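# Two robots swap lab racks through a service window

## Task

Robot r1 begins in the lab and r2 in the reception; the connecting door is locked, but a service window is open. End with the green rack standing on the reception table with every one of its tubes still inside, and the grey rack standing on the lab bench. Neither rack nor any tube may touch the floor. Both grippers must have released, and both robots must have backed away. No robot may fall or finish leaning. Anything held in place only by a robot at the end does not count.

## Robot and tools

Robots: r1 and r2 are identical Hello Robot Stretch 4 units. Each has an omni-wheel base, a lift on a vertical mast, an arm that telescopes forward, a wrist with yaw, pitch and roll, and a two-finger gripper. Each is about 1.6 m tall, and the base rim lies within 0.23 m of the base origin. Each has four cameras: <name>_head_camera, <name>_head_left_camera, <name>_head_right_camera and <name>_wrist_camera.

Frames: each robot's base frame has its origin on the floor under the base centre, with x forward, y left and z up. hand_pose (a point between the open fingertips) is expressed in this frame and can be slightly wrong. The odometry frame is the base frame as it was at scene start. Each robot reports only in its own frames, so the relative placement of the two robots can be judged only from images, lidar_m and wrist_depth_mm.

execute_actions(actions, cameras): actions is a list holding exactly one action, or an empty list, which only returns the state and images. The action is keyed by "r1" and/or "r2". Under each key you can give:
- "base": exactly one relative move from where the base last reported itself. translate_m drives straight, forward positive, -2 to 2 m. strafe_m slides sideways, left positive, -2 to 2 m. rotate_rad turns in place, counter-clockwise positive, -3.2 to 3.2.
- "joints": absolute targets by name. lift_m is 0 to 1.2. arm_m is extension, 0 to 0.55. wrist_yaw_rad is -1.134 to 4.276: 0 points forward, positive turns left, 3.14 is folded back, and above 3.4 the arm may obstruct. wrist_pitch_rad is -1.117 to 4.259: 0 is level, 1.57 points down. wrist_roll_rad is -1.117 to 4.259: 0 puts the fingers level, and positive is clockwise seen from behind. gripper_m is the fingertip gap, -0.038 to 0.141; below 0 the fingers squeeze each other.
- "pace": "slow", "default", "fast" or "max". The base reaches 0.1, 0.3, 0.4 or 0.6 m/s and 1, 2, 3 or 4 rad/s respectively. With the lift above 0.2 these limits drop further, down to 0.3 m/s and 1 rad/s at full height.
- "contact_limits": {"arm_m": 0 to 0.75}, how hard the arm may push before halting. The default is 0.5.
- {"end_of_arm": "enable_torque"}, sent on its own. It re-powers wrist or gripper motors that shut off.
All motions in one action start together. An action runs for 15 s at most. A joint target beyond its range is clipped and reported. Any other bad value or unknown key rejects the whole call. Joints or bases left out of an action may still be driving toward their earlier targets. cameras selects which images come back: null or ["all"] gives every camera, and [] gives none.

wait(seconds 0 to 10) lets the scene run with no new command and returns state and images. zoom_image(camera, region [x0,y0,x1,y1], at most 504x504 px) magnifies the latest full image from that camera. finished_scene(scene) closes the scene for good; the goal must already hold and remain held.

Results: base_status and joint_status describe how each commanded motion ended. "done" means the target was reached, or for the base that the wheels turned the commanded amount, even if they slipped. "off_target" means the part stopped short and may still be pushing. "contact_stop_at_<key>" means it hit something; that part then goes slack, so a lift can sink under load and a base can drift. "limit_stop_at_<name>" is a built-in limit. "limit_stop_at_tilt" means the robot is leaning over 6 degrees and will ignore commands until it leans less. "limit_stop_at_own_body" means the robot was about to hit itself; this is likely with pitch below -0.2 combined with roll below -0.4 or above 4. "torque_fault" means a wrist or gripper motor went limp and needs enable_torque. on_its_own lists things not commanded in this call, with "held at" giving the held target. If a call reports a stop, the remaining calls in the same reply are skipped.

lidar_m gives 12 distances in metres, one per 30 degree sector: sector 1 is ahead, then counter-clockwise (4 left, 7 behind, 10 right). "-" means nothing seen, or something closer than 0.25 m. It misses glass, thin legs and much of the area behind, and does see the other robot. wrist_depth_mm is a 7x7 grid of depths in mm (100 to 2000). base_odometry comes from the wheels only. If turned_by_wheels and turned_by_imu differ by more than about 0.1 rad, the robot hit something or slipped. base_tilt is in degrees, forward and right positive, with a small fixed bias. motor_effort is in percent, with the action's peak in brackets; wheel positive means turning right.

Gripping: command a gripper_m smaller than the object's width. Narrower squeezes harder and pulls the object in. Neither the reading nor "done" proves you are holding anything, so look for a change in gripper effort, or a wrist_pitch effort shift when carrying a load. To unfold at scene start, send lift_m 0.4 with wrist_yaw_rad 0 together.

Cautions: never let racks or tubes reach the floor, and keep racks upright so tubes stay in. Robots must not press into each other; once bases touch, any further motion presses hard. The same command can move the two robots up to about 3 cm differently per metre, so a shared load can tip a robot. Avoid turning or driving with more than 1 kg held at arm_m above 0.2, especially at fast paces. Avoid steady pushing with a raised gripper. A level gripper holding over about 2 kg can fault the wrist. Small loose-object disturbances may occur. Racks must be handed through the window, not the door. Finish by opening the grippers and moving both robots clear, then end the scene. Faster robot motion improves results.

Each tool is called after "Request:" as a command line: name --argument value for each argument, lists and objects as JSON in quotes; but a table of rows of numbers goes row by row, as --pt "numbers of a row", without its own name.

## Session

Request:
execute_actions --actions '[]'

Scene clock: 0.00 s.
r1.base_odometry: x=+0.000 y=+0.000 heading=+0.000 (m, m, rad; r1's odometry frame)
r1.turned_by_wheels: +0.000 (rad since the last result)
r1.turned_by_imu: +0.000 (rad since the last result)
r1.base_tilt: forward=+0.4 right=-0.3 (deg)
r1.lidar_m: 1.13 1.05 2.92 1.02 0.95 0.97 1.05 1.15 1.10 1.23 1.78 3.27
r1.base_status: not commanded
r1.joint_positions: lift_m=+0.139 arm_m=-0.002 wrist_yaw_rad=+3.052 wrist_pitch_rad=-0.005 wrist_roll_rad=+0.016 gripper_m=+0.057
r1.joint_status: not commanded
r1.motor_effort: lift_m=+20 arm_m=+0 wrist_yaw_rad=+0 wrist_pitch_rad=-5 wrist_roll_rad=-1 gripper_m=+1 wheel_0=+0 wheel_1=-1 wheel_2=+1 (%)
r1.hand_pose: x=-0.1106 y=+0.1129 z=+0.3186 quat_wxyz=(+0.045, +0.003, +0.008, +0.999) (m; r1's base frame)
r1.wrist_depth_mm: - 141 1397 1229 1060 931 854 / - 129 1336 1229 1078 931 878 / 103 140 223 1255 1078 931 878 / 131 144 1397 1255 1098 946 891 / 1182 1430 1499 1255 1078 960 891 / 1078 1098 200 1025 917 946 878 / 788 759 768 111 759 723 759
r2.base_odometry: x=+0.000 y=+0.000 heading=+0.000 (m, m, rad; r2's odometry frame)
r2.turned_by_wheels: +0.000 (rad since the last result)
r2.turned_by_imu: +0.000 (rad since the last result)
r2.base_tilt: forward=+0.5 right=-0.1 (deg)
r2.lidar_m: 2.35 0.91 0.94 1.62 2.45 1.36 1.11 1.12 1.32 1.20 1.11 1.13
r2.base_status: not commanded
r2.joint_positions: lift_m=+0.173 arm_m=+0.001 wrist_yaw_rad=+3.220 wrist_pitch_rad=-0.003 wrist_roll_rad=+0.006 gripper_m=+0.057
r2.joint_status: not commanded
r2.motor_effort: lift_m=+20 arm_m=-1 wrist_yaw_rad=-3 wrist_pitch_rad=-7 wrist_roll_rad=-1 gripper_m=-3 wheel_0=+0 wheel_1=+1 wheel_2=+0 (%)
r2.hand_pose: x=-0.1229 y=+0.0645 z=+0.3522 quat_wxyz=(-0.039, +0.001, +0.003, +0.999) (m; r2's base frame)
r2.wrist_depth_mm: - - 137 1308 1366 1464 1499 / - - 133 1308 1336 1397 1499 / - - 123 189 1336 1397 1464 / - 108 133 256 1336 1397 1464 / 180 232 1229 1255 1308 1366 1464 / 188 1182 1205 1255 211 1366 1430 / 188 878 842 1042 904 904 976
pictures: r1_head_camera, r1_head_left_camera, r1_head_right_camera, r1_wrist_camera, r2_head_camera, r2_head_left_camera, r2_head_right_camera, r2_wrist_camera
Images, in order (width x height): r1_head_camera 420x560, r1_head_left_camera 420x672, r1_head_right_camera 420x672, r1_wrist_camera 616x392, r2_head_camera 420x560, r2_head_left_camera 420x672, r2_head_right_camera 420x672, r2_wrist_camera 616x392.

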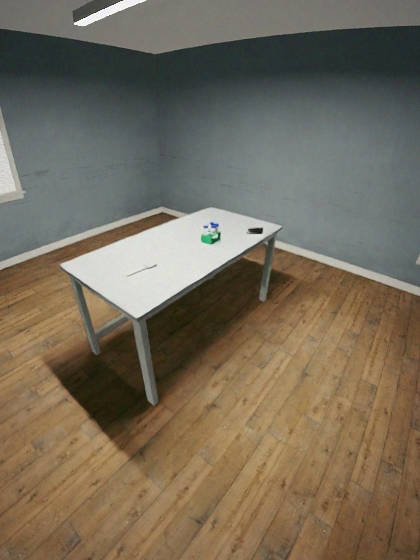

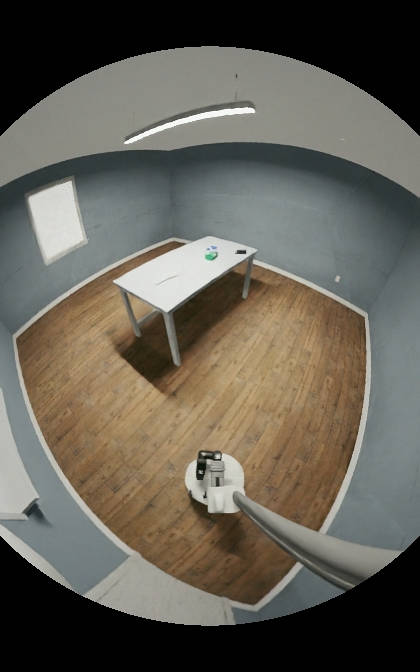

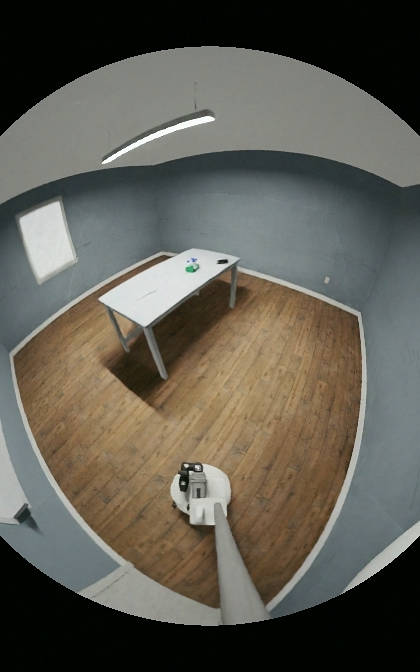

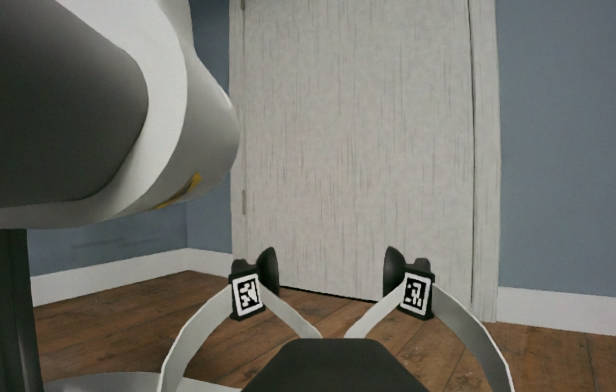

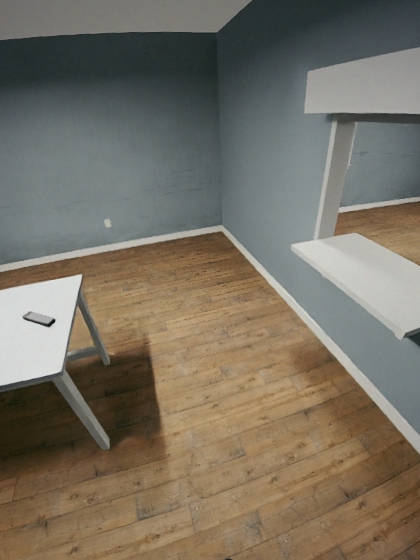

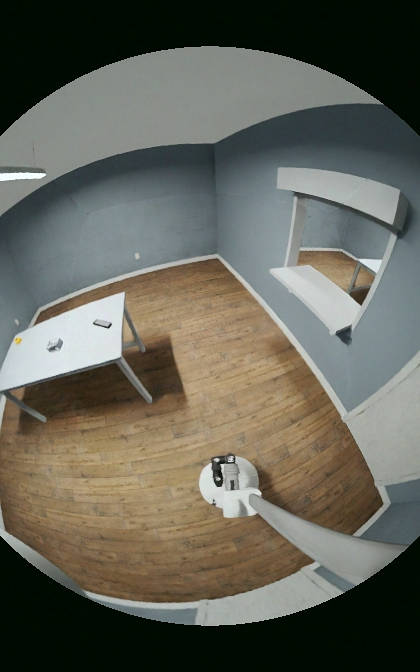

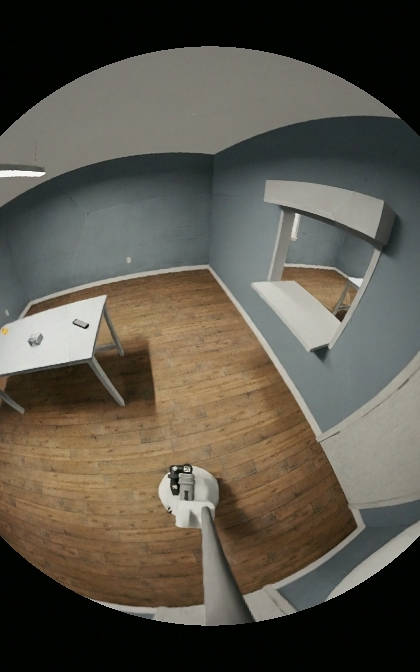

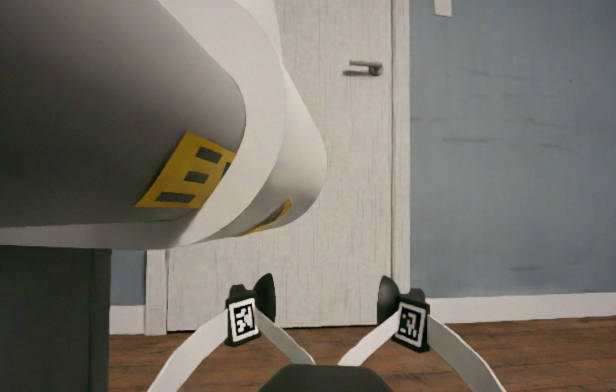

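Request:
zoom_image --camera "r1_head_camera" --region '[170, 200, 290, 270]'

Request:
zoom_image --camera "r2_head_left_camera" --region '[0, 280, 170, 430]'

Region (170, 200, 290, 270) of r1_head_camera's 420x560 image, scaled by 4.200, with more detail than that image has; it fills the top 294 rows of this view, and the rest is white.

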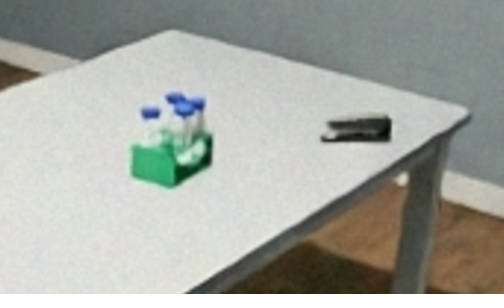

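Region (0, 280, 170, 430) of r2_head_left_camera's 420x672 image, scaled by 2.965, with more detail than that image has; it fills the top 445 rows of this view, and the rest is white.

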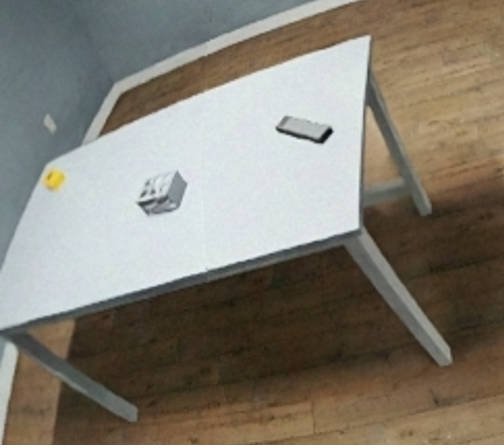

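Request:
execute_actions --actions '[{"r1":{"base":{"rotate_rad":0.947},"pace":"fast"},"r2":{"base":{"rotate_rad":0.28},"pace":"fast"}}]' --cameras '[]'

Request:
execute_actions --actions '[{"r1":{"base":{"strafe_m":-1.42},"joints":{"lift_m":0.66,"wrist_yaw_rad":0,"wrist_pitch_rad":0,"wrist_roll_rad":0,"gripper_m":0.141},"pace":"max"},"r2":{"base":{"strafe_m":1.14},"joints":{"lift_m":0.66,"wrist_yaw_rad":0,"wrist_pitch_rad":0,"wrist_roll_rad":0,"gripper_m":0.141},"pace":"max"}}]' --cameras '["r1_head_camera","r1_wrist_camera","r2_head_camera","r2_wrist_camera"]'

Scene clock: 2.47 s.
r1.base_odometry: x=+0.000 y=+0.000 heading=+0.947 (m, m, rad; r1's odometry frame)
r1.turned_by_wheels: +0.947 (rad since the last result)
r1.turned_by_imu: +0.971 (rad since the last result)
r1.base_tilt: forward=+0.3 right=-0.2 (deg)
r1.lidar_m: 3.58 1.13 0.97 0.96 1.01 1.19 1.12 1.17 1.61 3.28 1.22 1.06
r1.base_status: done
r1.joint_positions: lift_m=+0.139 arm_m=-0.002 wrist_yaw_rad=+3.052 wrist_pitch_rad=-0.005 wrist_roll_rad=+0.016 gripper_m=+0.057
r1.joint_status: not commanded
r1.motor_effort: lift_m=+20(20) arm_m=-1(1) wrist_yaw_rad=+0(1) wrist_pitch_rad=-6(5) wrist_roll_rad=-1(1) gripper_m=-3(3) wheel_0=-3(10) wheel_1=-1(11) wheel_2=+0(11) (%)
r1.hand_pose: x=-0.1106 y=+0.1129 z=+0.3186 quat_wxyz=(+0.045, +0.003, +0.008, +0.999) (m; r1's base frame)
r1.wrist_depth_mm: - 141 1229 1281 1281 1308 1281 / - 129 1255 1255 1281 1308 1281 / 103 140 224 1281 1308 1308 1281 / 131 144 1281 1281 1281 1308 1308 / 1255 1281 1281 1281 1308 1308 1308 / 1098 1118 200 1025 917 1042 1025 / 788 759 778 111 750 723 759
r2.base_odometry: x=+0.000 y=+0.000 heading=+0.280 (m, m, rad; r2's odometry frame)
r2.turned_by_wheels: +0.280 (rad since the last result)
r2.turned_by_imu: +0.279 (rad since the last result)
r2.base_tilt: forward=+0.6 right=+0.1 (deg)
r2.lidar_m: 3.55 0.91 1.19 3.08 1.66 1.17 1.12 1.13 1.25 1.18 1.12 1.41
r2.base_status: done
r2.joint_positions: lift_m=+0.173 arm_m=+0.001 wrist_yaw_rad=+3.220 wrist_pitch_rad=-0.003 wrist_roll_rad=+0.006 gripper_m=+0.057
r2.joint_status: not commanded
r2.motor_effort: lift_m=+20(20) arm_m=-1(0) wrist_yaw_rad=-2(1) wrist_pitch_rad=-7(8) wrist_roll_rad=-1(1) gripper_m=-3(4) wheel_0=-1(9) wheel_1=-1(7) wheel_2=+0(7) (%)
r2.hand_pose: x=-0.1229 y=+0.0645 z=+0.3522 quat_wxyz=(-0.039, +0.001, +0.003, +0.999) (m; r2's base frame)
r2.wrist_depth_mm: - - 137 1281 1255 1205 1182 / - - 133 1281 1255 1205 1182 / - - 123 189 1229 1205 1205 / - 108 133 256 1229 1182 1160 / 180 231 1308 1255 1205 1182 1160 / 189 1336 1229 1255 211 1160 1160 / 188 891 842 1060 917 917 991
pictures: none
No camera images: the call's "cameras" was empty. Leave "cameras" out to get every camera's image.

Scene clock: 6.17 s.
r1.base_odometry: x=+1.152 y=-0.830 heading=+0.947 (m, m, rad; r1's odometry frame)
r1.turned_by_wheels: +0.000 (rad since the last result)
r1.turned_by_imu: +0.005 (rad since the last result)
r1.base_tilt: forward=+0.4 right=-0.3 (deg)
r1.lidar_m: 0.82 0.88 2.34 2.33 1.66 1.18 1.13 1.18 1.64 1.85 1.93 0.85
r1.base_status: done
r1.joint_positions: lift_m=+0.660 arm_m=-0.002 wrist_yaw_rad=+0.000 wrist_pitch_rad=+0.002 wrist_roll_rad=+0.000 gripper_m=+0.141
r1.joint_status: all done
r1.motor_effort: lift_m=+20(22) arm_m=+0(1) wrist_yaw_rad=+0(6) wrist_pitch_rad=-4(5) wrist_roll_rad=-2(2) gripper_m=-2(8) wheel_0=-3(17) wheel_1=+2(17) wheel_2=+0(1) (%)
r1.hand_pose: x=+0.4574 y=-0.0874 z=+0.8375 quat_wxyz=(+1.000, +0.000, +0.001, +0.000) (m; r1's base frame)
r1.wrist_depth_mm: - - - - - - - / - - - - - - - / - - - - - - - / - - - - - - - / 707 699 683 676 668 634 654 / - 1430 683 683 676 668 - / 1808 1397 1863 111 1808 1756 1756
r2.base_odometry: x=-0.315 y=+1.096 heading=+0.280 (m, m, rad; r2's odometry frame)
r2.turned_by_wheels: +0.000 (rad since the last result)
r2.turned_by_imu: -0.001 (rad since the last result)
r2.base_tilt: forward=+0.6 right=+0.0 (deg)
r2.lidar_m: 0.80 0.83 2.01 1.92 1.70 1.23 1.15 1.21 1.61 2.21 2.21 0.84
r2.base_status: done
r2.joint_positions: lift_m=+0.660 arm_m=+0.001 wrist_yaw_rad=+0.000 wrist_pitch_rad=+0.002 wrist_roll_rad=+0.000 gripper_m=+0.141
r2.joint_status: all done
r2.motor_effort: lift_m=+23(27) arm_m=-1(1) wrist_yaw_rad=-2(12) wrist_pitch_rad=-8(7) wrist_roll_rad=-1(2) gripper_m=+1(5) wheel_0=+2(14) wheel_1=-2(17) wheel_2=+1(1) (%)
r2.hand_pose: x=+0.4600 y=-0.0874 z=+0.8373 quat_wxyz=(+1.000, +0.000, +0.001, +0.000) (m; r2's base frame)
r2.wrist_depth_mm: - - - - - - - / - - - - - - - / - - - - - - - / - - - - - - - / 931 960 1008 1025 1098 946 - / 654 640 217 627 609 202 603 / - 1756 - 1042 1921 1863 -
pictures: r1_head_camera, r1_wrist_camera, r2_head_camera, r2_wrist_camera
camera_calibration (this result's frames):
r1_wrist_camera: T_world_to_cam=[[0.0523116, -0.998588, -0.00922281, -0.0881672], [-0.0571011, 0.00622933, -0.998349, 0.910219], [0.996997, 0.0527518, -0.0566946, -0.173255], [0, 0, 0, 1]] pos_world=[0.229321, -0.0845733, 0.89808]
r2_wrist_camera: T_world_to_cam=[[0.0381717, -0.999217, 0.0104183, -0.103725], [0.027892, -0.00935641, -0.999567, 0.885475], [0.998882, 0.0384458, 0.027513, -0.258011], [0, 0, 0, 1]] pos_world=[0.236984, -0.0854393, 0.893271]
Images, in order (width x height): r1_head_camera 420x560, r1_wrist_camera 616x392, r2_head_camera 420x560, r2_wrist_camera 616x392.

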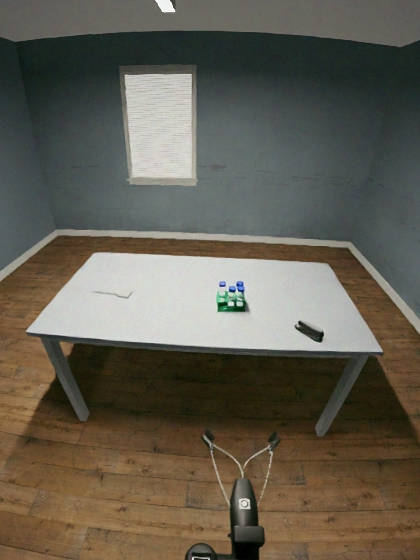

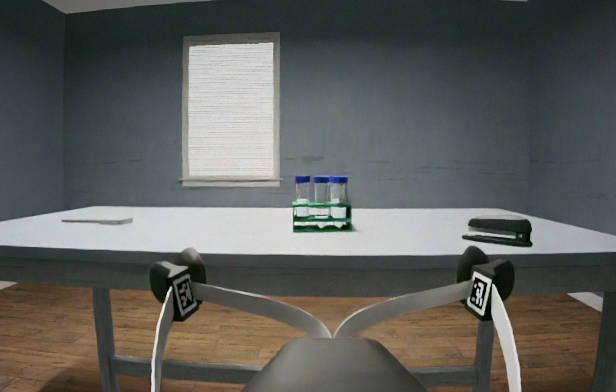

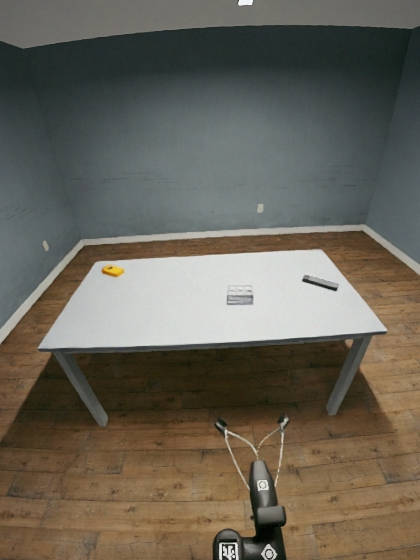

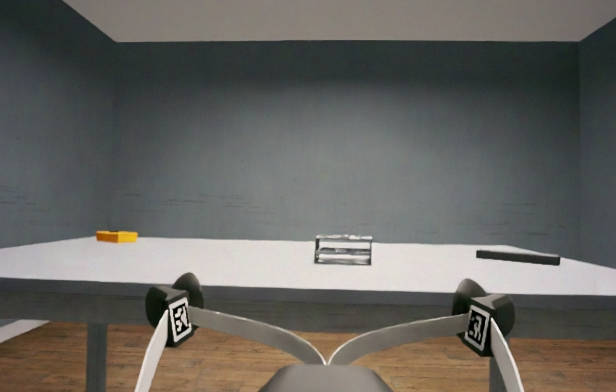

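Request:
execute_actions --actions '[{"r1":{"base":{"translate_m":0.35},"joints":{"lift_m":0.645,"arm_m":0.1},"pace":"fast"},"r2":{"base":{"translate_m":0.35},"joints":{"lift_m":0.645,"arm_m":0.1},"pace":"fast"}}]'

Scene clock: 8.67 s.
r1.base_odometry: x=+1.357 y=-0.546 heading=+0.947 (m, m, rad; r1's odometry frame)
r1.turned_by_wheels: +0.001 (rad since the last result)
r1.turned_by_imu: +0.001 (rad since the last result)
r1.base_tilt: forward=+0.4 right=-0.3 (deg)
r1.lidar_m: 0.48 0.52 0.72 2.24 2.12 1.54 1.48 1.55 1.92 1.86 0.69 0.53
r1.base_status: done
r1.joint_positions: lift_m=+0.645 arm_m=+0.099 wrist_yaw_rad=+0.000 wrist_pitch_rad=+0.002 wrist_roll_rad=+0.000 gripper_m=+0.141
r1.joint_status: all done
r1.motor_effort: lift_m=+18(20) arm_m=+5(4) wrist_yaw_rad=+1(1) wrist_pitch_rad=-5(5) wrist_roll_rad=-2(2) gripper_m=+4(0) wheel_0=+4(10) wheel_1=+4(11) wheel_2=+1(13) (%)
r1.hand_pose: x=+0.5587 y=-0.0874 z=+0.8228 quat_wxyz=(+1.000, +0.000, +0.001, +0.000) (m; r1's base frame)
r1.wrist_depth_mm: - - - - - - - / - - - - - - - / - - - - - - - / - - - - - - - / 539 559 496 415 496 549 544 / 317 301 283 334 286 277 315 / 235 228 245 111 231 229 -
r2.base_odometry: x=+0.021 y=+1.192 heading=+0.280 (m, m, rad; r2's odometry frame)
r2.turned_by_wheels: +0.000 (rad since the last result)
r2.turned_by_imu: +0.002 (rad since the last result)
r2.base_tilt: forward=+0.6 right=+0.2 (deg)
r2.lidar_m: 0.45 0.47 0.67 1.93 2.02 1.57 1.49 1.57 2.14 2.13 0.68 0.51
r2.base_status: done
r2.joint_positions: lift_m=+0.645 arm_m=+0.099 wrist_yaw_rad=+0.000 wrist_pitch_rad=+0.002 wrist_roll_rad=+0.000 gripper_m=+0.141
r2.joint_status: all done
r2.motor_effort: lift_m=+15(22) arm_m=+5(6) wrist_yaw_rad=-1(1) wrist_pitch_rad=-8(7) wrist_roll_rad=-3(2) gripper_m=+1(0) wheel_0=+0(8) wheel_1=+1(9) wheel_2=+2(13) (%)
r2.hand_pose: x=+0.5585 y=-0.0874 z=+0.8230 quat_wxyz=(+1.000, +0.000, +0.001, +0.000) (m; r2's base frame)
r2.wrist_depth_mm: - - - - - - - / - - - - - - - / - - - - - - - / - - - - - - - / 820 854 891 741 768 - - / 387 359 217 379 366 202 421 / 252 241 259 205 249 249 267
pictures: r1_head_camera, r1_head_left_camera, r1_head_right_camera, r1_wrist_camera, r2_head_camera, r2_head_left_camera, r2_head_right_camera, r2_wrist_camera
camera_calibration (this result's frames):
r1_wrist_camera: T_world_to_cam=[[0.0523104, -0.998588, -0.00922127, -0.0936046], [-0.0571092, 0.00622743, -0.998349, 0.901258], [0.996997, 0.0527506, -0.0567028, -0.275101], [0, 0, 0, 1]] pos_world=[0.330641, -0.0845732, 0.883307]
r2_wrist_camera: T_world_to_cam=[[0.0380618, -0.999221, 0.0104203, -0.107308], [0.0278726, -0.00936223, -0.999568, 0.868424], [0.998887, 0.0383358, 0.0274946, -0.356012], [0, 0, 0, 1]] pos_world=[0.335494, -0.0854464, 0.878955]
Images, in order (width x height): r1_head_camera 420x560, r1_head_left_camera 420x672, r1_head_right_camera 420x672, r1_wrist_camera 616x392, r2_head_camera 420x560, r2_head_left_camera 420x672, r2_head_right_camera 420x672, r2_wrist_camera 616x392.

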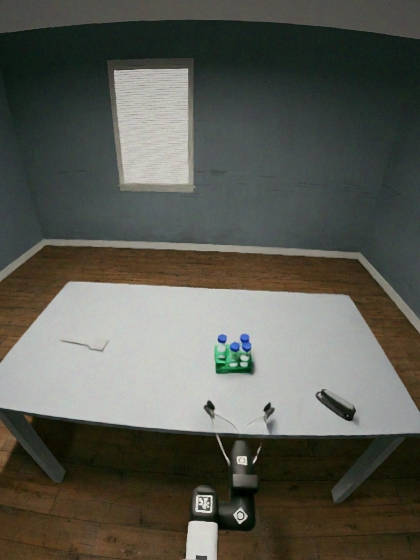

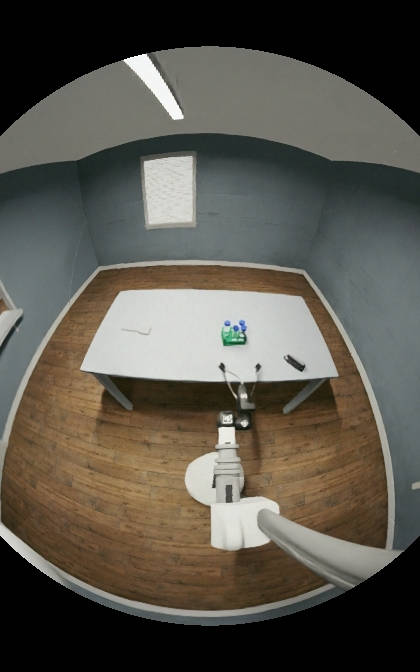

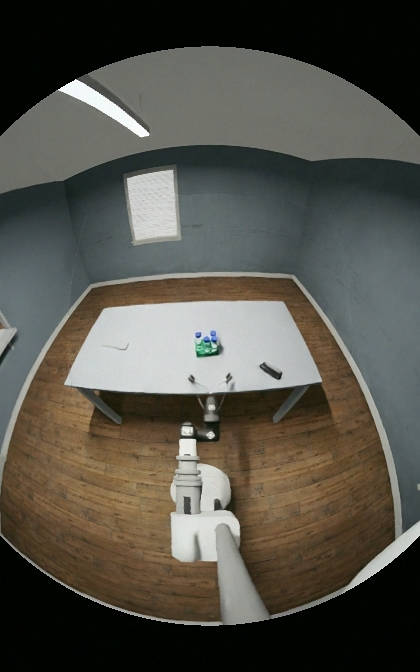

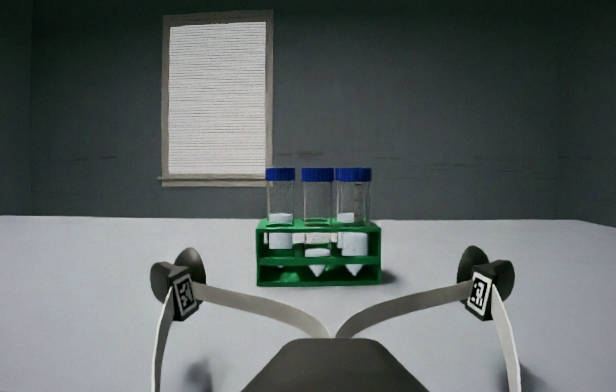

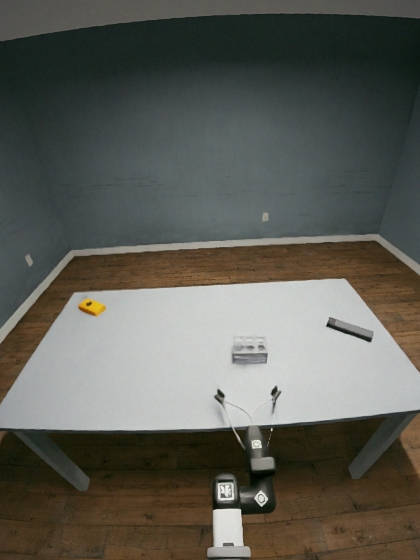

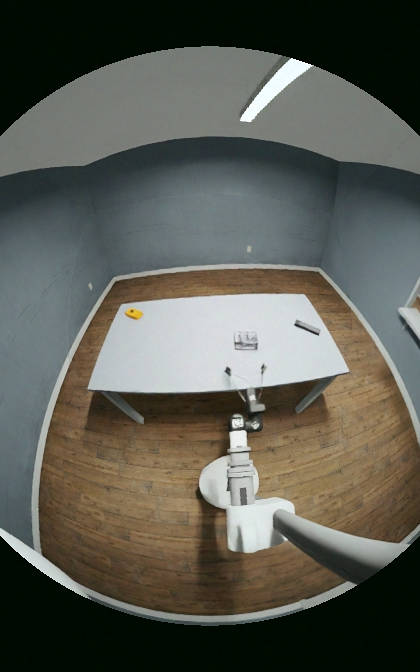

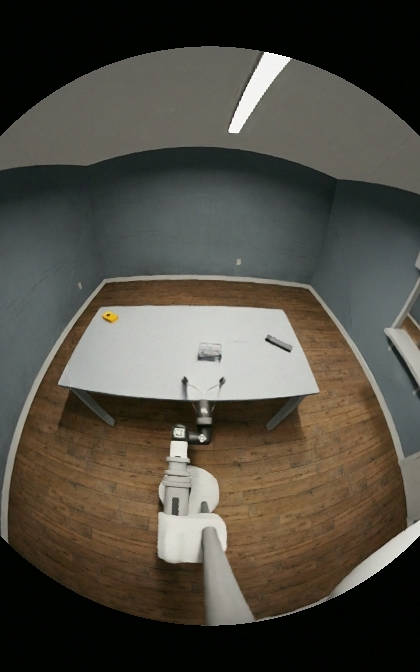

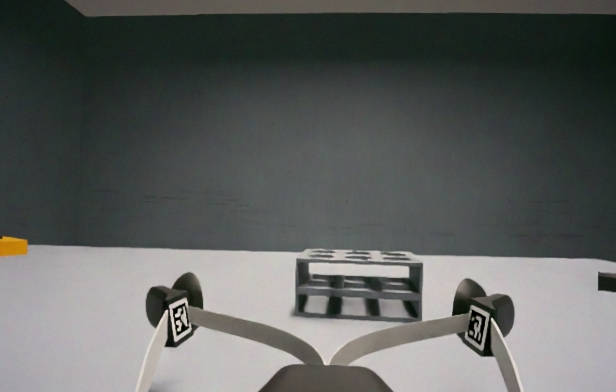

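Request:
execute_actions --actions '[{"r1":{"base":{"strafe_m":0.01},"joints":{"lift_m":0.624,"arm_m":0.2}},"r2":{"base":{"strafe_m":-0.028},"joints":{"lift_m":0.624,"arm_m":0.18}}}]' --cameras '["r1_head_camera","r1_wrist_camera","r2_head_camera","r2_wrist_camera"]'

Scene clock: 10.23 s.
r1.base_odometry: x=+1.349 y=-0.540 heading=+0.947 (m, m, rad; r1's odometry frame)
r1.turned_by_wheels: +0.000 (rad since the last result)
r1.turned_by_imu: +0.000 (rad since the last result)
r1.base_tilt: forward=+0.5 right=-0.2 (deg)
r1.lidar_m: 0.49 0.50 0.71 2.22 2.15 1.57 1.48 1.56 1.94 1.86 0.72 0.52
r1.base_status: done
r1.joint_positions: lift_m=+0.624 arm_m=+0.199 wrist_yaw_rad=+0.000 wrist_pitch_rad=+0.002 wrist_roll_rad=+0.000 gripper_m=+0.141
r1.joint_status: all done
r1.motor_effort: lift_m=+18(16) arm_m=+5(5) wrist_yaw_rad=+1(0) wrist_pitch_rad=-4(5) wrist_roll_rad=-2(2) gripper_m=-2(0) wheel_0=-4(9) wheel_1=+4(12) wheel_2=+0(2) (%)
r1.hand_pose: x=+0.6586 y=-0.0874 z=+0.8018 quat_wxyz=(+1.000, +0.000, +0.001, +0.000) (m; r1's base frame)
r1.wrist_depth_mm: - - - - - - - / - - - - - - - / - - - - - - - / - - - - - - - / 445 455 404 332 334 452 445 / 260 246 231 273 234 226 260 / 192 186 201 111 189 187 -
r2.base_odometry: x=+0.029 y=+1.166 heading=+0.280 (m, m, rad; r2's odometry frame)
r2.turned_by_wheels: +0.000 (rad since the last result)
r2.turned_by_imu: +0.000 (rad since the last result)
r2.base_tilt: forward=+0.5 right=+0.0 (deg)
r2.lidar_m: 0.45 0.47 0.68 1.96 2.05 1.59 1.51 1.56 2.11 2.10 0.69 0.51
r2.base_status: done
r2.joint_positions: lift_m=+0.624 arm_m=+0.178 wrist_yaw_rad=-0.005 wrist_pitch_rad=+0.003 wrist_roll_rad=+0.000 gripper_m=+0.141
r2.joint_status: all done
r2.motor_effort: lift_m=+15(15) arm_m=+12(12) wrist_yaw_rad=+12(17) wrist_pitch_rad=-12(11) wrist_roll_rad=-3(0) gripper_m=+1(1) wheel_0=+1(11) wheel_1=-1(8) wheel_2=-4(3) (%)
r2.hand_pose: x=+0.6369 y=-0.0890 z=+0.8016 quat_wxyz=(+1.000, +0.000, +0.002, -0.003) (m; r2's base frame)
r2.wrist_depth_mm: - - - - - - - / - - - - - - - / - - - - - - - / - - - - - - - / 640 676 699 585 591 778 798 / 310 287 217 297 291 202 340 / 202 194 209 181 200 201 216
pictures: r1_head_camera, r1_wrist_camera, r2_head_camera, r2_wrist_camera
camera_calibration (this result's frames):
r1_wrist_camera: T_world_to_cam=[[0.0523395, -0.998587, -0.00922224, -0.0990369], [-0.0571302, 0.00622563, -0.998347, 0.886017], [0.996994, 0.0527799, -0.0567237, -0.375928], [0, 0, 0, 1]] pos_world=[0.4306, -0.0845715, 0.862315]
r2_wrist_camera: T_world_to_cam=[[0.0325508, -0.999416, 0.0103719, -0.108129], [0.0264963, -0.00951084, -0.999604, 0.845762], [0.999119, 0.0328127, 0.0261712, -0.433204], [0, 0, 0, 1]] pos_world=[0.413932, -0.0858073, 0.857886]
Images, in order (width x height): r1_head_camera 420x560, r1_wrist_camera 616x392, r2_head_camera 420x560, r2_wrist_camera 616x392.

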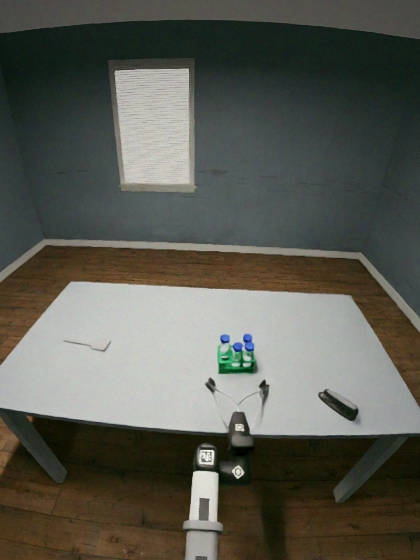

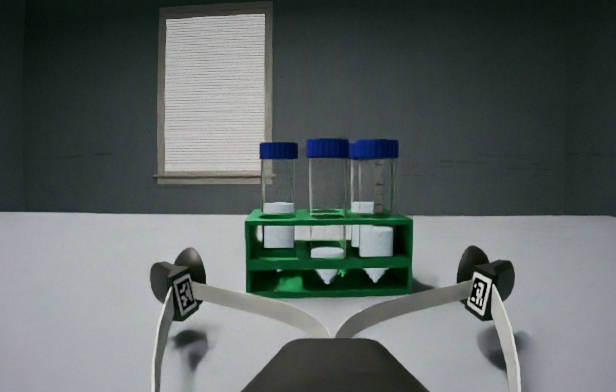

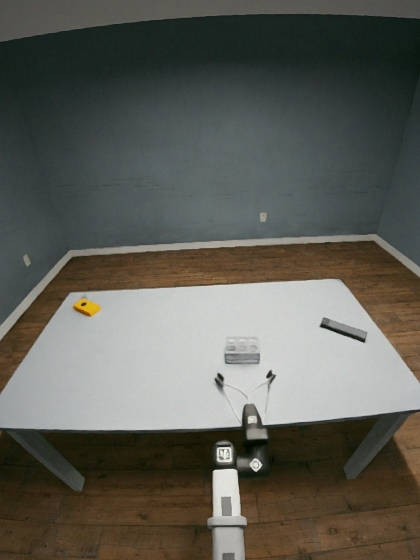

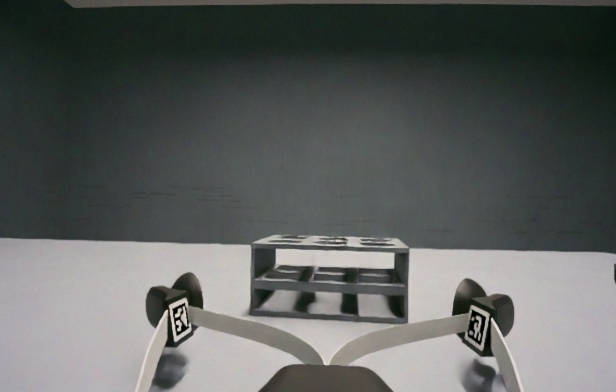

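Request:
execute_actions --actions '[{"r1":{"joints":{"lift_m":0.71,"arm_m":0.19},"pace":"fast"},"r2":{"joints":{"lift_m":0.71,"arm_m":0.165},"pace":"fast"}}]' --cameras '[]'

Request:
execute_actions --actions '[{"r1":{"joints":{"wrist_pitch_rad":0.3,"arm_m":0.24}},"r2":{"joints":{"wrist_pitch_rad":0.3,"arm_m":0.22}}}]' --cameras '["r1_head_camera","r1_wrist_camera","r2_head_camera","r2_wrist_camera"]'

Scene clock: 11.57 s.
r1.base_odometry: x=+1.349 y=-0.540 heading=+0.947 (m, m, rad; r1's odometry frame)
r1.turned_by_wheels: +0.000 (rad since the last result)
r1.turned_by_imu: +0.000 (rad since the last result)
r1.base_tilt: forward=+0.3 right=-0.3 (deg)
r1.lidar_m: 0.48 0.50 0.72 2.21 2.14 1.54 1.49 1.54 1.93 1.86 0.70 0.49
r1.base_status: not commanded
r1.joint_positions: lift_m=+0.710 arm_m=+0.191 wrist_yaw_rad=+0.000 wrist_pitch_rad=+0.002 wrist_roll_rad=+0.000 gripper_m=+0.141
r1.joint_status: all done
r1.motor_effort: lift_m=+22(24) arm_m=-4(4) wrist_yaw_rad=+0(1) wrist_pitch_rad=-7(4) wrist_roll_rad=-2(2) gripper_m=+1(0) wheel_0=-4(4) wheel_1=+5(5) wheel_2=+0(0) (%)
r1.hand_pose: x=+0.6502 y=-0.0874 z=+0.8874 quat_wxyz=(+1.000, +0.000, +0.001, +0.000) (m; r1's base frame)
r1.wrist_depth_mm: - - - - - - - / - - - - - - - / - - - - - - - / - - - - - - - / 842 854 - 691 768 - - / 492 462 319 355 353 427 488 / 362 351 359 111 334 351 362
r2.base_odometry: x=+0.029 y=+1.166 heading=+0.280 (m, m, rad; r2's odometry frame)
r2.turned_by_wheels: +0.000 (rad since the last result)
r2.turned_by_imu: +0.001 (rad since the last result)
r2.base_tilt: forward=+0.6 right=-0.1 (deg)
r2.lidar_m: 0.45 0.48 0.66 1.95 2.05 1.57 1.52 1.56 2.11 2.09 0.67 0.47
r2.base_status: not commanded
r2.joint_positions: lift_m=+0.710 arm_m=+0.166 wrist_yaw_rad=+0.000 wrist_pitch_rad=+0.002 wrist_roll_rad=+0.000 gripper_m=+0.141
r2.joint_status: all done
r2.motor_effort: lift_m=+24(26) arm_m=-5(8) wrist_yaw_rad=-1(13) wrist_pitch_rad=-8(12) wrist_roll_rad=-2(2) gripper_m=-1(0) wheel_0=+1(1) wheel_1=-1(1) wheel_2=+1(4) (%)
r2.hand_pose: x=+0.6253 y=-0.0875 z=+0.8871 quat_wxyz=(+1.000, +0.000, +0.001, +0.000) (m; r2's base frame)
r2.wrist_depth_mm: - - - - - - - / - - - - - - - / - - - - - - - / - - - - - - - / - - - - - - - / 603 554 217 647 654 202 661 / 394 375 379 234 345 392 415
pictures: none
No camera images: the call's "cameras" was empty. Leave "cameras" out to get every camera's image.

Scene clock: 12.60 s.
r1.base_odometry: x=+1.349 y=-0.540 heading=+0.947 (m, m, rad; r1's odometry frame)
r1.turned_by_wheels: +0.000 (rad since the last result)
r1.turned_by_imu: +0.000 (rad since the last result)
r1.base_tilt: forward=+0.4 right=-0.4 (deg)
r1.lidar_m: 0.51 0.50 0.72 2.20 2.15 1.54 1.47 1.55 1.94 1.86 0.71 0.51
r1.base_status: not commanded
r1.joint_positions: lift_m=+0.710 arm_m=+0.239 wrist_yaw_rad=+0.000 wrist_pitch_rad=+0.302 wrist_roll_rad=+0.000 gripper_m=+0.141
r1.joint_status: all done
r1.motor_effort: lift_m=+22(22) arm_m=+5(5) wrist_yaw_rad=+0(1) wrist_pitch_rad=-3(1) wrist_roll_rad=-2(2) gripper_m=+1(2) wheel_0=-4(4) wheel_1=+5(5) wheel_2=+0(0) (%)
r1.hand_pose: x=+0.6856 y=-0.0874 z=+0.8023 quat_wxyz=(+0.989, +0.000, +0.150, +0.000) (m; r1's base frame)
r1.wrist_depth_mm: - - - - - - - / - - - - - - - / 820 768 750 591 580 732 732 / 469 466 430 307 306 445 442 / 330 332 303 289 286 322 319 / 254 246 236 257 236 229 247 / 213 207 218 111 207 206 -
r2.base_odometry: x=+0.029 y=+1.166 heading=+0.280 (m, m, rad; r2's odometry frame)
r2.turned_by_wheels: +0.000 (rad since the last result)
r2.turned_by_imu: +0.000 (rad since the last result)
r2.base_tilt: forward=+0.6 right=+0.1 (deg)
r2.lidar_m: 0.47 0.48 0.66 1.96 2.05 1.59 1.51 1.56 2.11 2.10 0.67 0.50
r2.base_status: not commanded
r2.joint_positions: lift_m=+0.710 arm_m=+0.219 wrist_yaw_rad=+0.000 wrist_pitch_rad=+0.302 wrist_roll_rad=+0.000 gripper_m=+0.141
r2.joint_status: all done
r2.motor_effort: lift_m=+24(24) arm_m=+5(6) wrist_yaw_rad=-2(1) wrist_pitch_rad=-6(6) wrist_roll_rad=-3(3) gripper_m=+1(0) wheel_0=+0(1) wheel_1=-1(1) wheel_2=+1(1) (%)
r2.hand_pose: x=+0.6654 y=-0.0874 z=+0.8021 quat_wxyz=(+0.989, +0.000, +0.150, +0.000) (m; r2's base frame)
r2.wrist_depth_mm: - - - - - - - / - - - - - - - / - - - - - - - / 580 580 580 580 585 585 591 / 370 373 351 303 285 377 377 / 273 262 218 276 264 202 276 / 216 209 219 187 210 211 218
pictures: r1_head_camera, r1_wrist_camera, r2_head_camera, r2_wrist_camera
camera_calibration (this result's frames):
r1_wrist_camera: T_world_to_cam=[[0.0472088, -0.998591, -0.0242289, -0.0849079], [-0.349217, 0.00622564, -0.937021, 1.03915], [0.935852, 0.0526968, -0.348431, -0.126791], [0, 0, 0, 1]] pos_world=[0.485556, -0.0845762, 0.927474]
r2_wrist_camera: T_world_to_cam=[[0.0394131, -0.999222, -0.00123447, -0.102722], [-0.268299, -0.00939267, -0.96329, 1.01259], [0.962529, 0.0382975, -0.268461, -0.200647], [0, 0, 0, 1]] pos_world=[0.468855, -0.0854473, 0.921428]
Images, in order (width x height): r1_head_camera 420x560, r1_wrist_camera 616x392, r2_head_camera 420x560, r2_wrist_camera 616x392.

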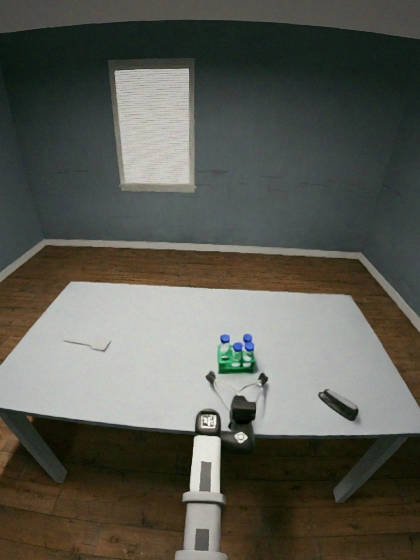

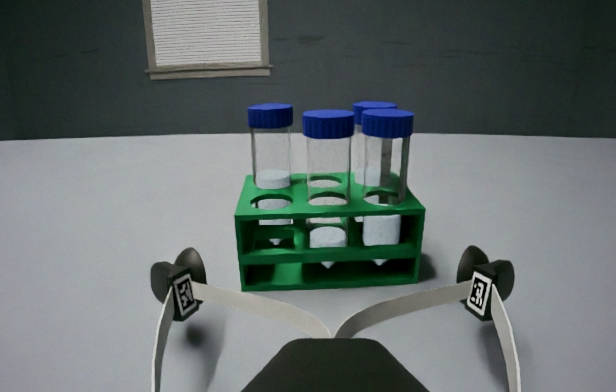

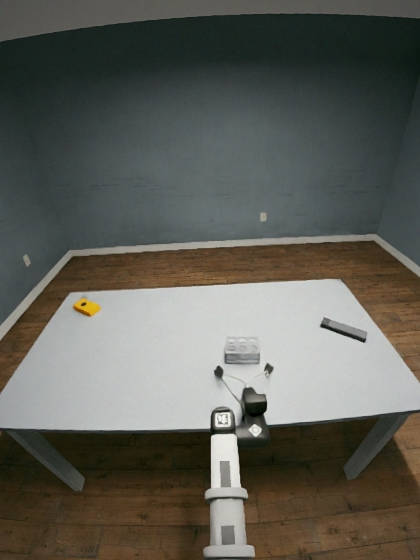

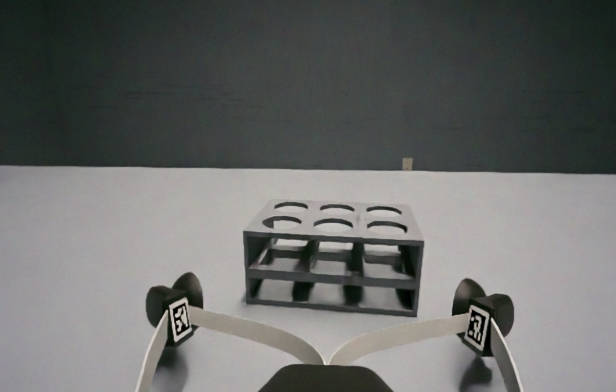

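Request:
execute_actions --actions '[{"r1":{"joints":{"arm_m":0.305,"lift_m":0.714},"pace":"slow"},"r2":{"joints":{"arm_m":0.285,"lift_m":0.714},"pace":"slow"}}]' --cameras '["r1_head_camera","r1_wrist_camera","r2_head_camera","r2_wrist_camera"]'

Scene clock: 14.60 s.
r1.base_odometry: x=+1.349 y=-0.540 heading=+0.947 (m, m, rad; r1's odometry frame)
r1.turned_by_wheels: +0.000 (rad since the last result)
r1.turned_by_imu: +0.001 (rad since the last result)
r1.base_tilt: forward=+0.4 right=-0.2 (deg)
r1.lidar_m: 0.49 0.51 0.73 2.24 2.12 1.56 1.49 1.56 1.96 1.86 0.71 0.51
r1.base_status: not commanded
r1.joint_positions: lift_m=+0.714 arm_m=+0.304 wrist_yaw_rad=+0.000 wrist_pitch_rad=+0.302 wrist_roll_rad=+0.000 gripper_m=+0.141
r1.joint_status: all done
r1.motor_effort: lift_m=+22(22) arm_m=+5(5) wrist_yaw_rad=+0(0) wrist_pitch_rad=-3(4) wrist_roll_rad=-2(2) gripper_m=-1(1) wheel_0=-4(4) wheel_1=+4(4) wheel_2=+0(0) (%)
r1.hand_pose: x=+0.7505 y=-0.0874 z=+0.8062 quat_wxyz=(+0.989, +0.000, +0.150, +0.000) (m; r1's base frame)
r1.wrist_depth_mm: - - - - - - - / - - - - - - - / - - 676 230 198 - - / 477 473 469 407 255 459 452 / 338 338 231 228 224 329 325 / 259 252 208 222 215 233 253 / 218 213 215 111 212 210 -
r2.base_odometry: x=+0.029 y=+1.166 heading=+0.280 (m, m, rad; r2's odometry frame)
r2.turned_by_wheels: +0.000 (rad since the last result)
r2.turned_by_imu: +0.001 (rad since the last result)
r2.base_tilt: forward=+0.6 right=+0.0 (deg)
r2.lidar_m: 0.45 0.47 0.66 1.96 2.06 1.58 1.50 1.57 2.13 2.10 0.68 0.49
r2.base_status: not commanded
r2.joint_positions: lift_m=+0.714 arm_m=+0.284 wrist_yaw_rad=+0.000 wrist_pitch_rad=+0.302 wrist_roll_rad=+0.000 gripper_m=+0.141
r2.joint_status: all done
r2.motor_effort: lift_m=+25(25) arm_m=+6(5) wrist_yaw_rad=-2(3) wrist_pitch_rad=-6(6) wrist_roll_rad=-2(3) gripper_m=+1(2) wheel_0=+1(0) wheel_1=-1(1) wheel_2=+1(1) (%)
r2.hand_pose: x=+0.7304 y=-0.0874 z=+0.8061 quat_wxyz=(+0.989, +0.000, +0.150, +0.000) (m; r2's base frame)
r2.wrist_depth_mm: - - - - - - - / - - - - - - - / - - - - - - - / 591 591 591 597 597 597 603 / 379 384 359 279 262 387 387 / 281 267 206 231 199 198 283 / 223 214 218 184 206 215 224
pictures: r1_head_camera, r1_wrist_camera, r2_head_camera, r2_wrist_camera
camera_calibration (this result's frames):
r1_wrist_camera: T_world_to_cam=[[0.047207, -0.998591, -0.0242327, -0.0878761], [-0.349291, 0.0062257, -0.936994, 1.06554], [0.935824, 0.0526969, -0.348505, -0.186157], [0, 0, 0, 1]] pos_world=[0.550543, -0.0845762, 0.931401]
r2_wrist_camera: T_world_to_cam=[[0.03939, -0.999223, -0.00123706, -0.105266], [-0.268363, -0.00938647, -0.963272, 1.03383], [0.962512, 0.0382753, -0.268524, -0.262073], [0, 0, 0, 1]] pos_world=[0.533837, -0.0854492, 0.925359]
Images, in order (width x height): r1_head_camera 420x560, r1_wrist_camera 616x392, r2_head_camera 420x560, r2_wrist_camera 616x392.

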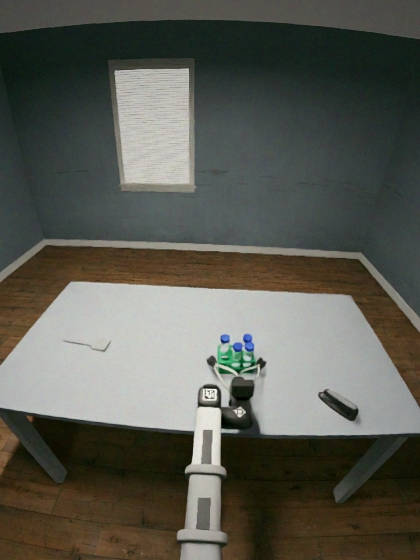

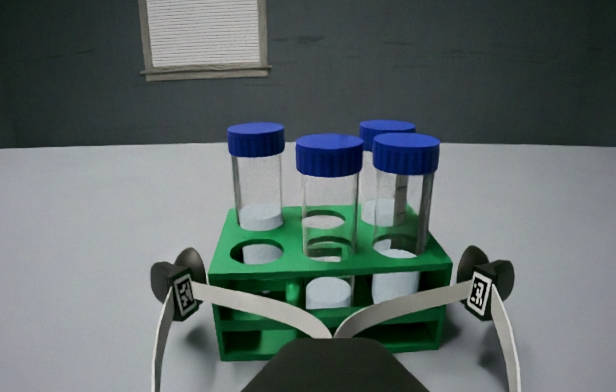

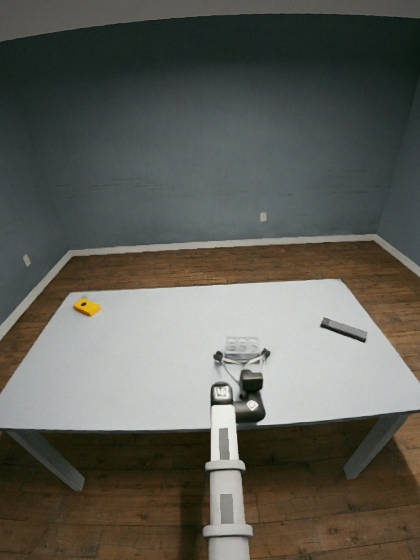

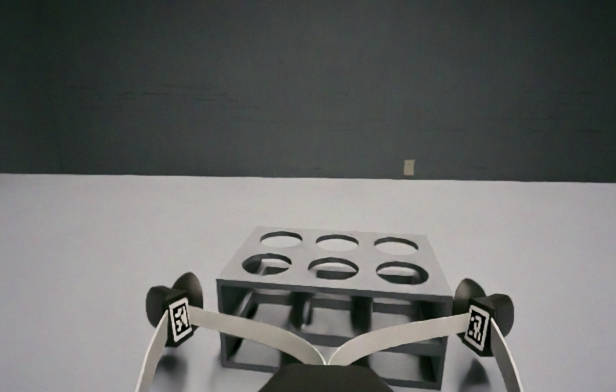

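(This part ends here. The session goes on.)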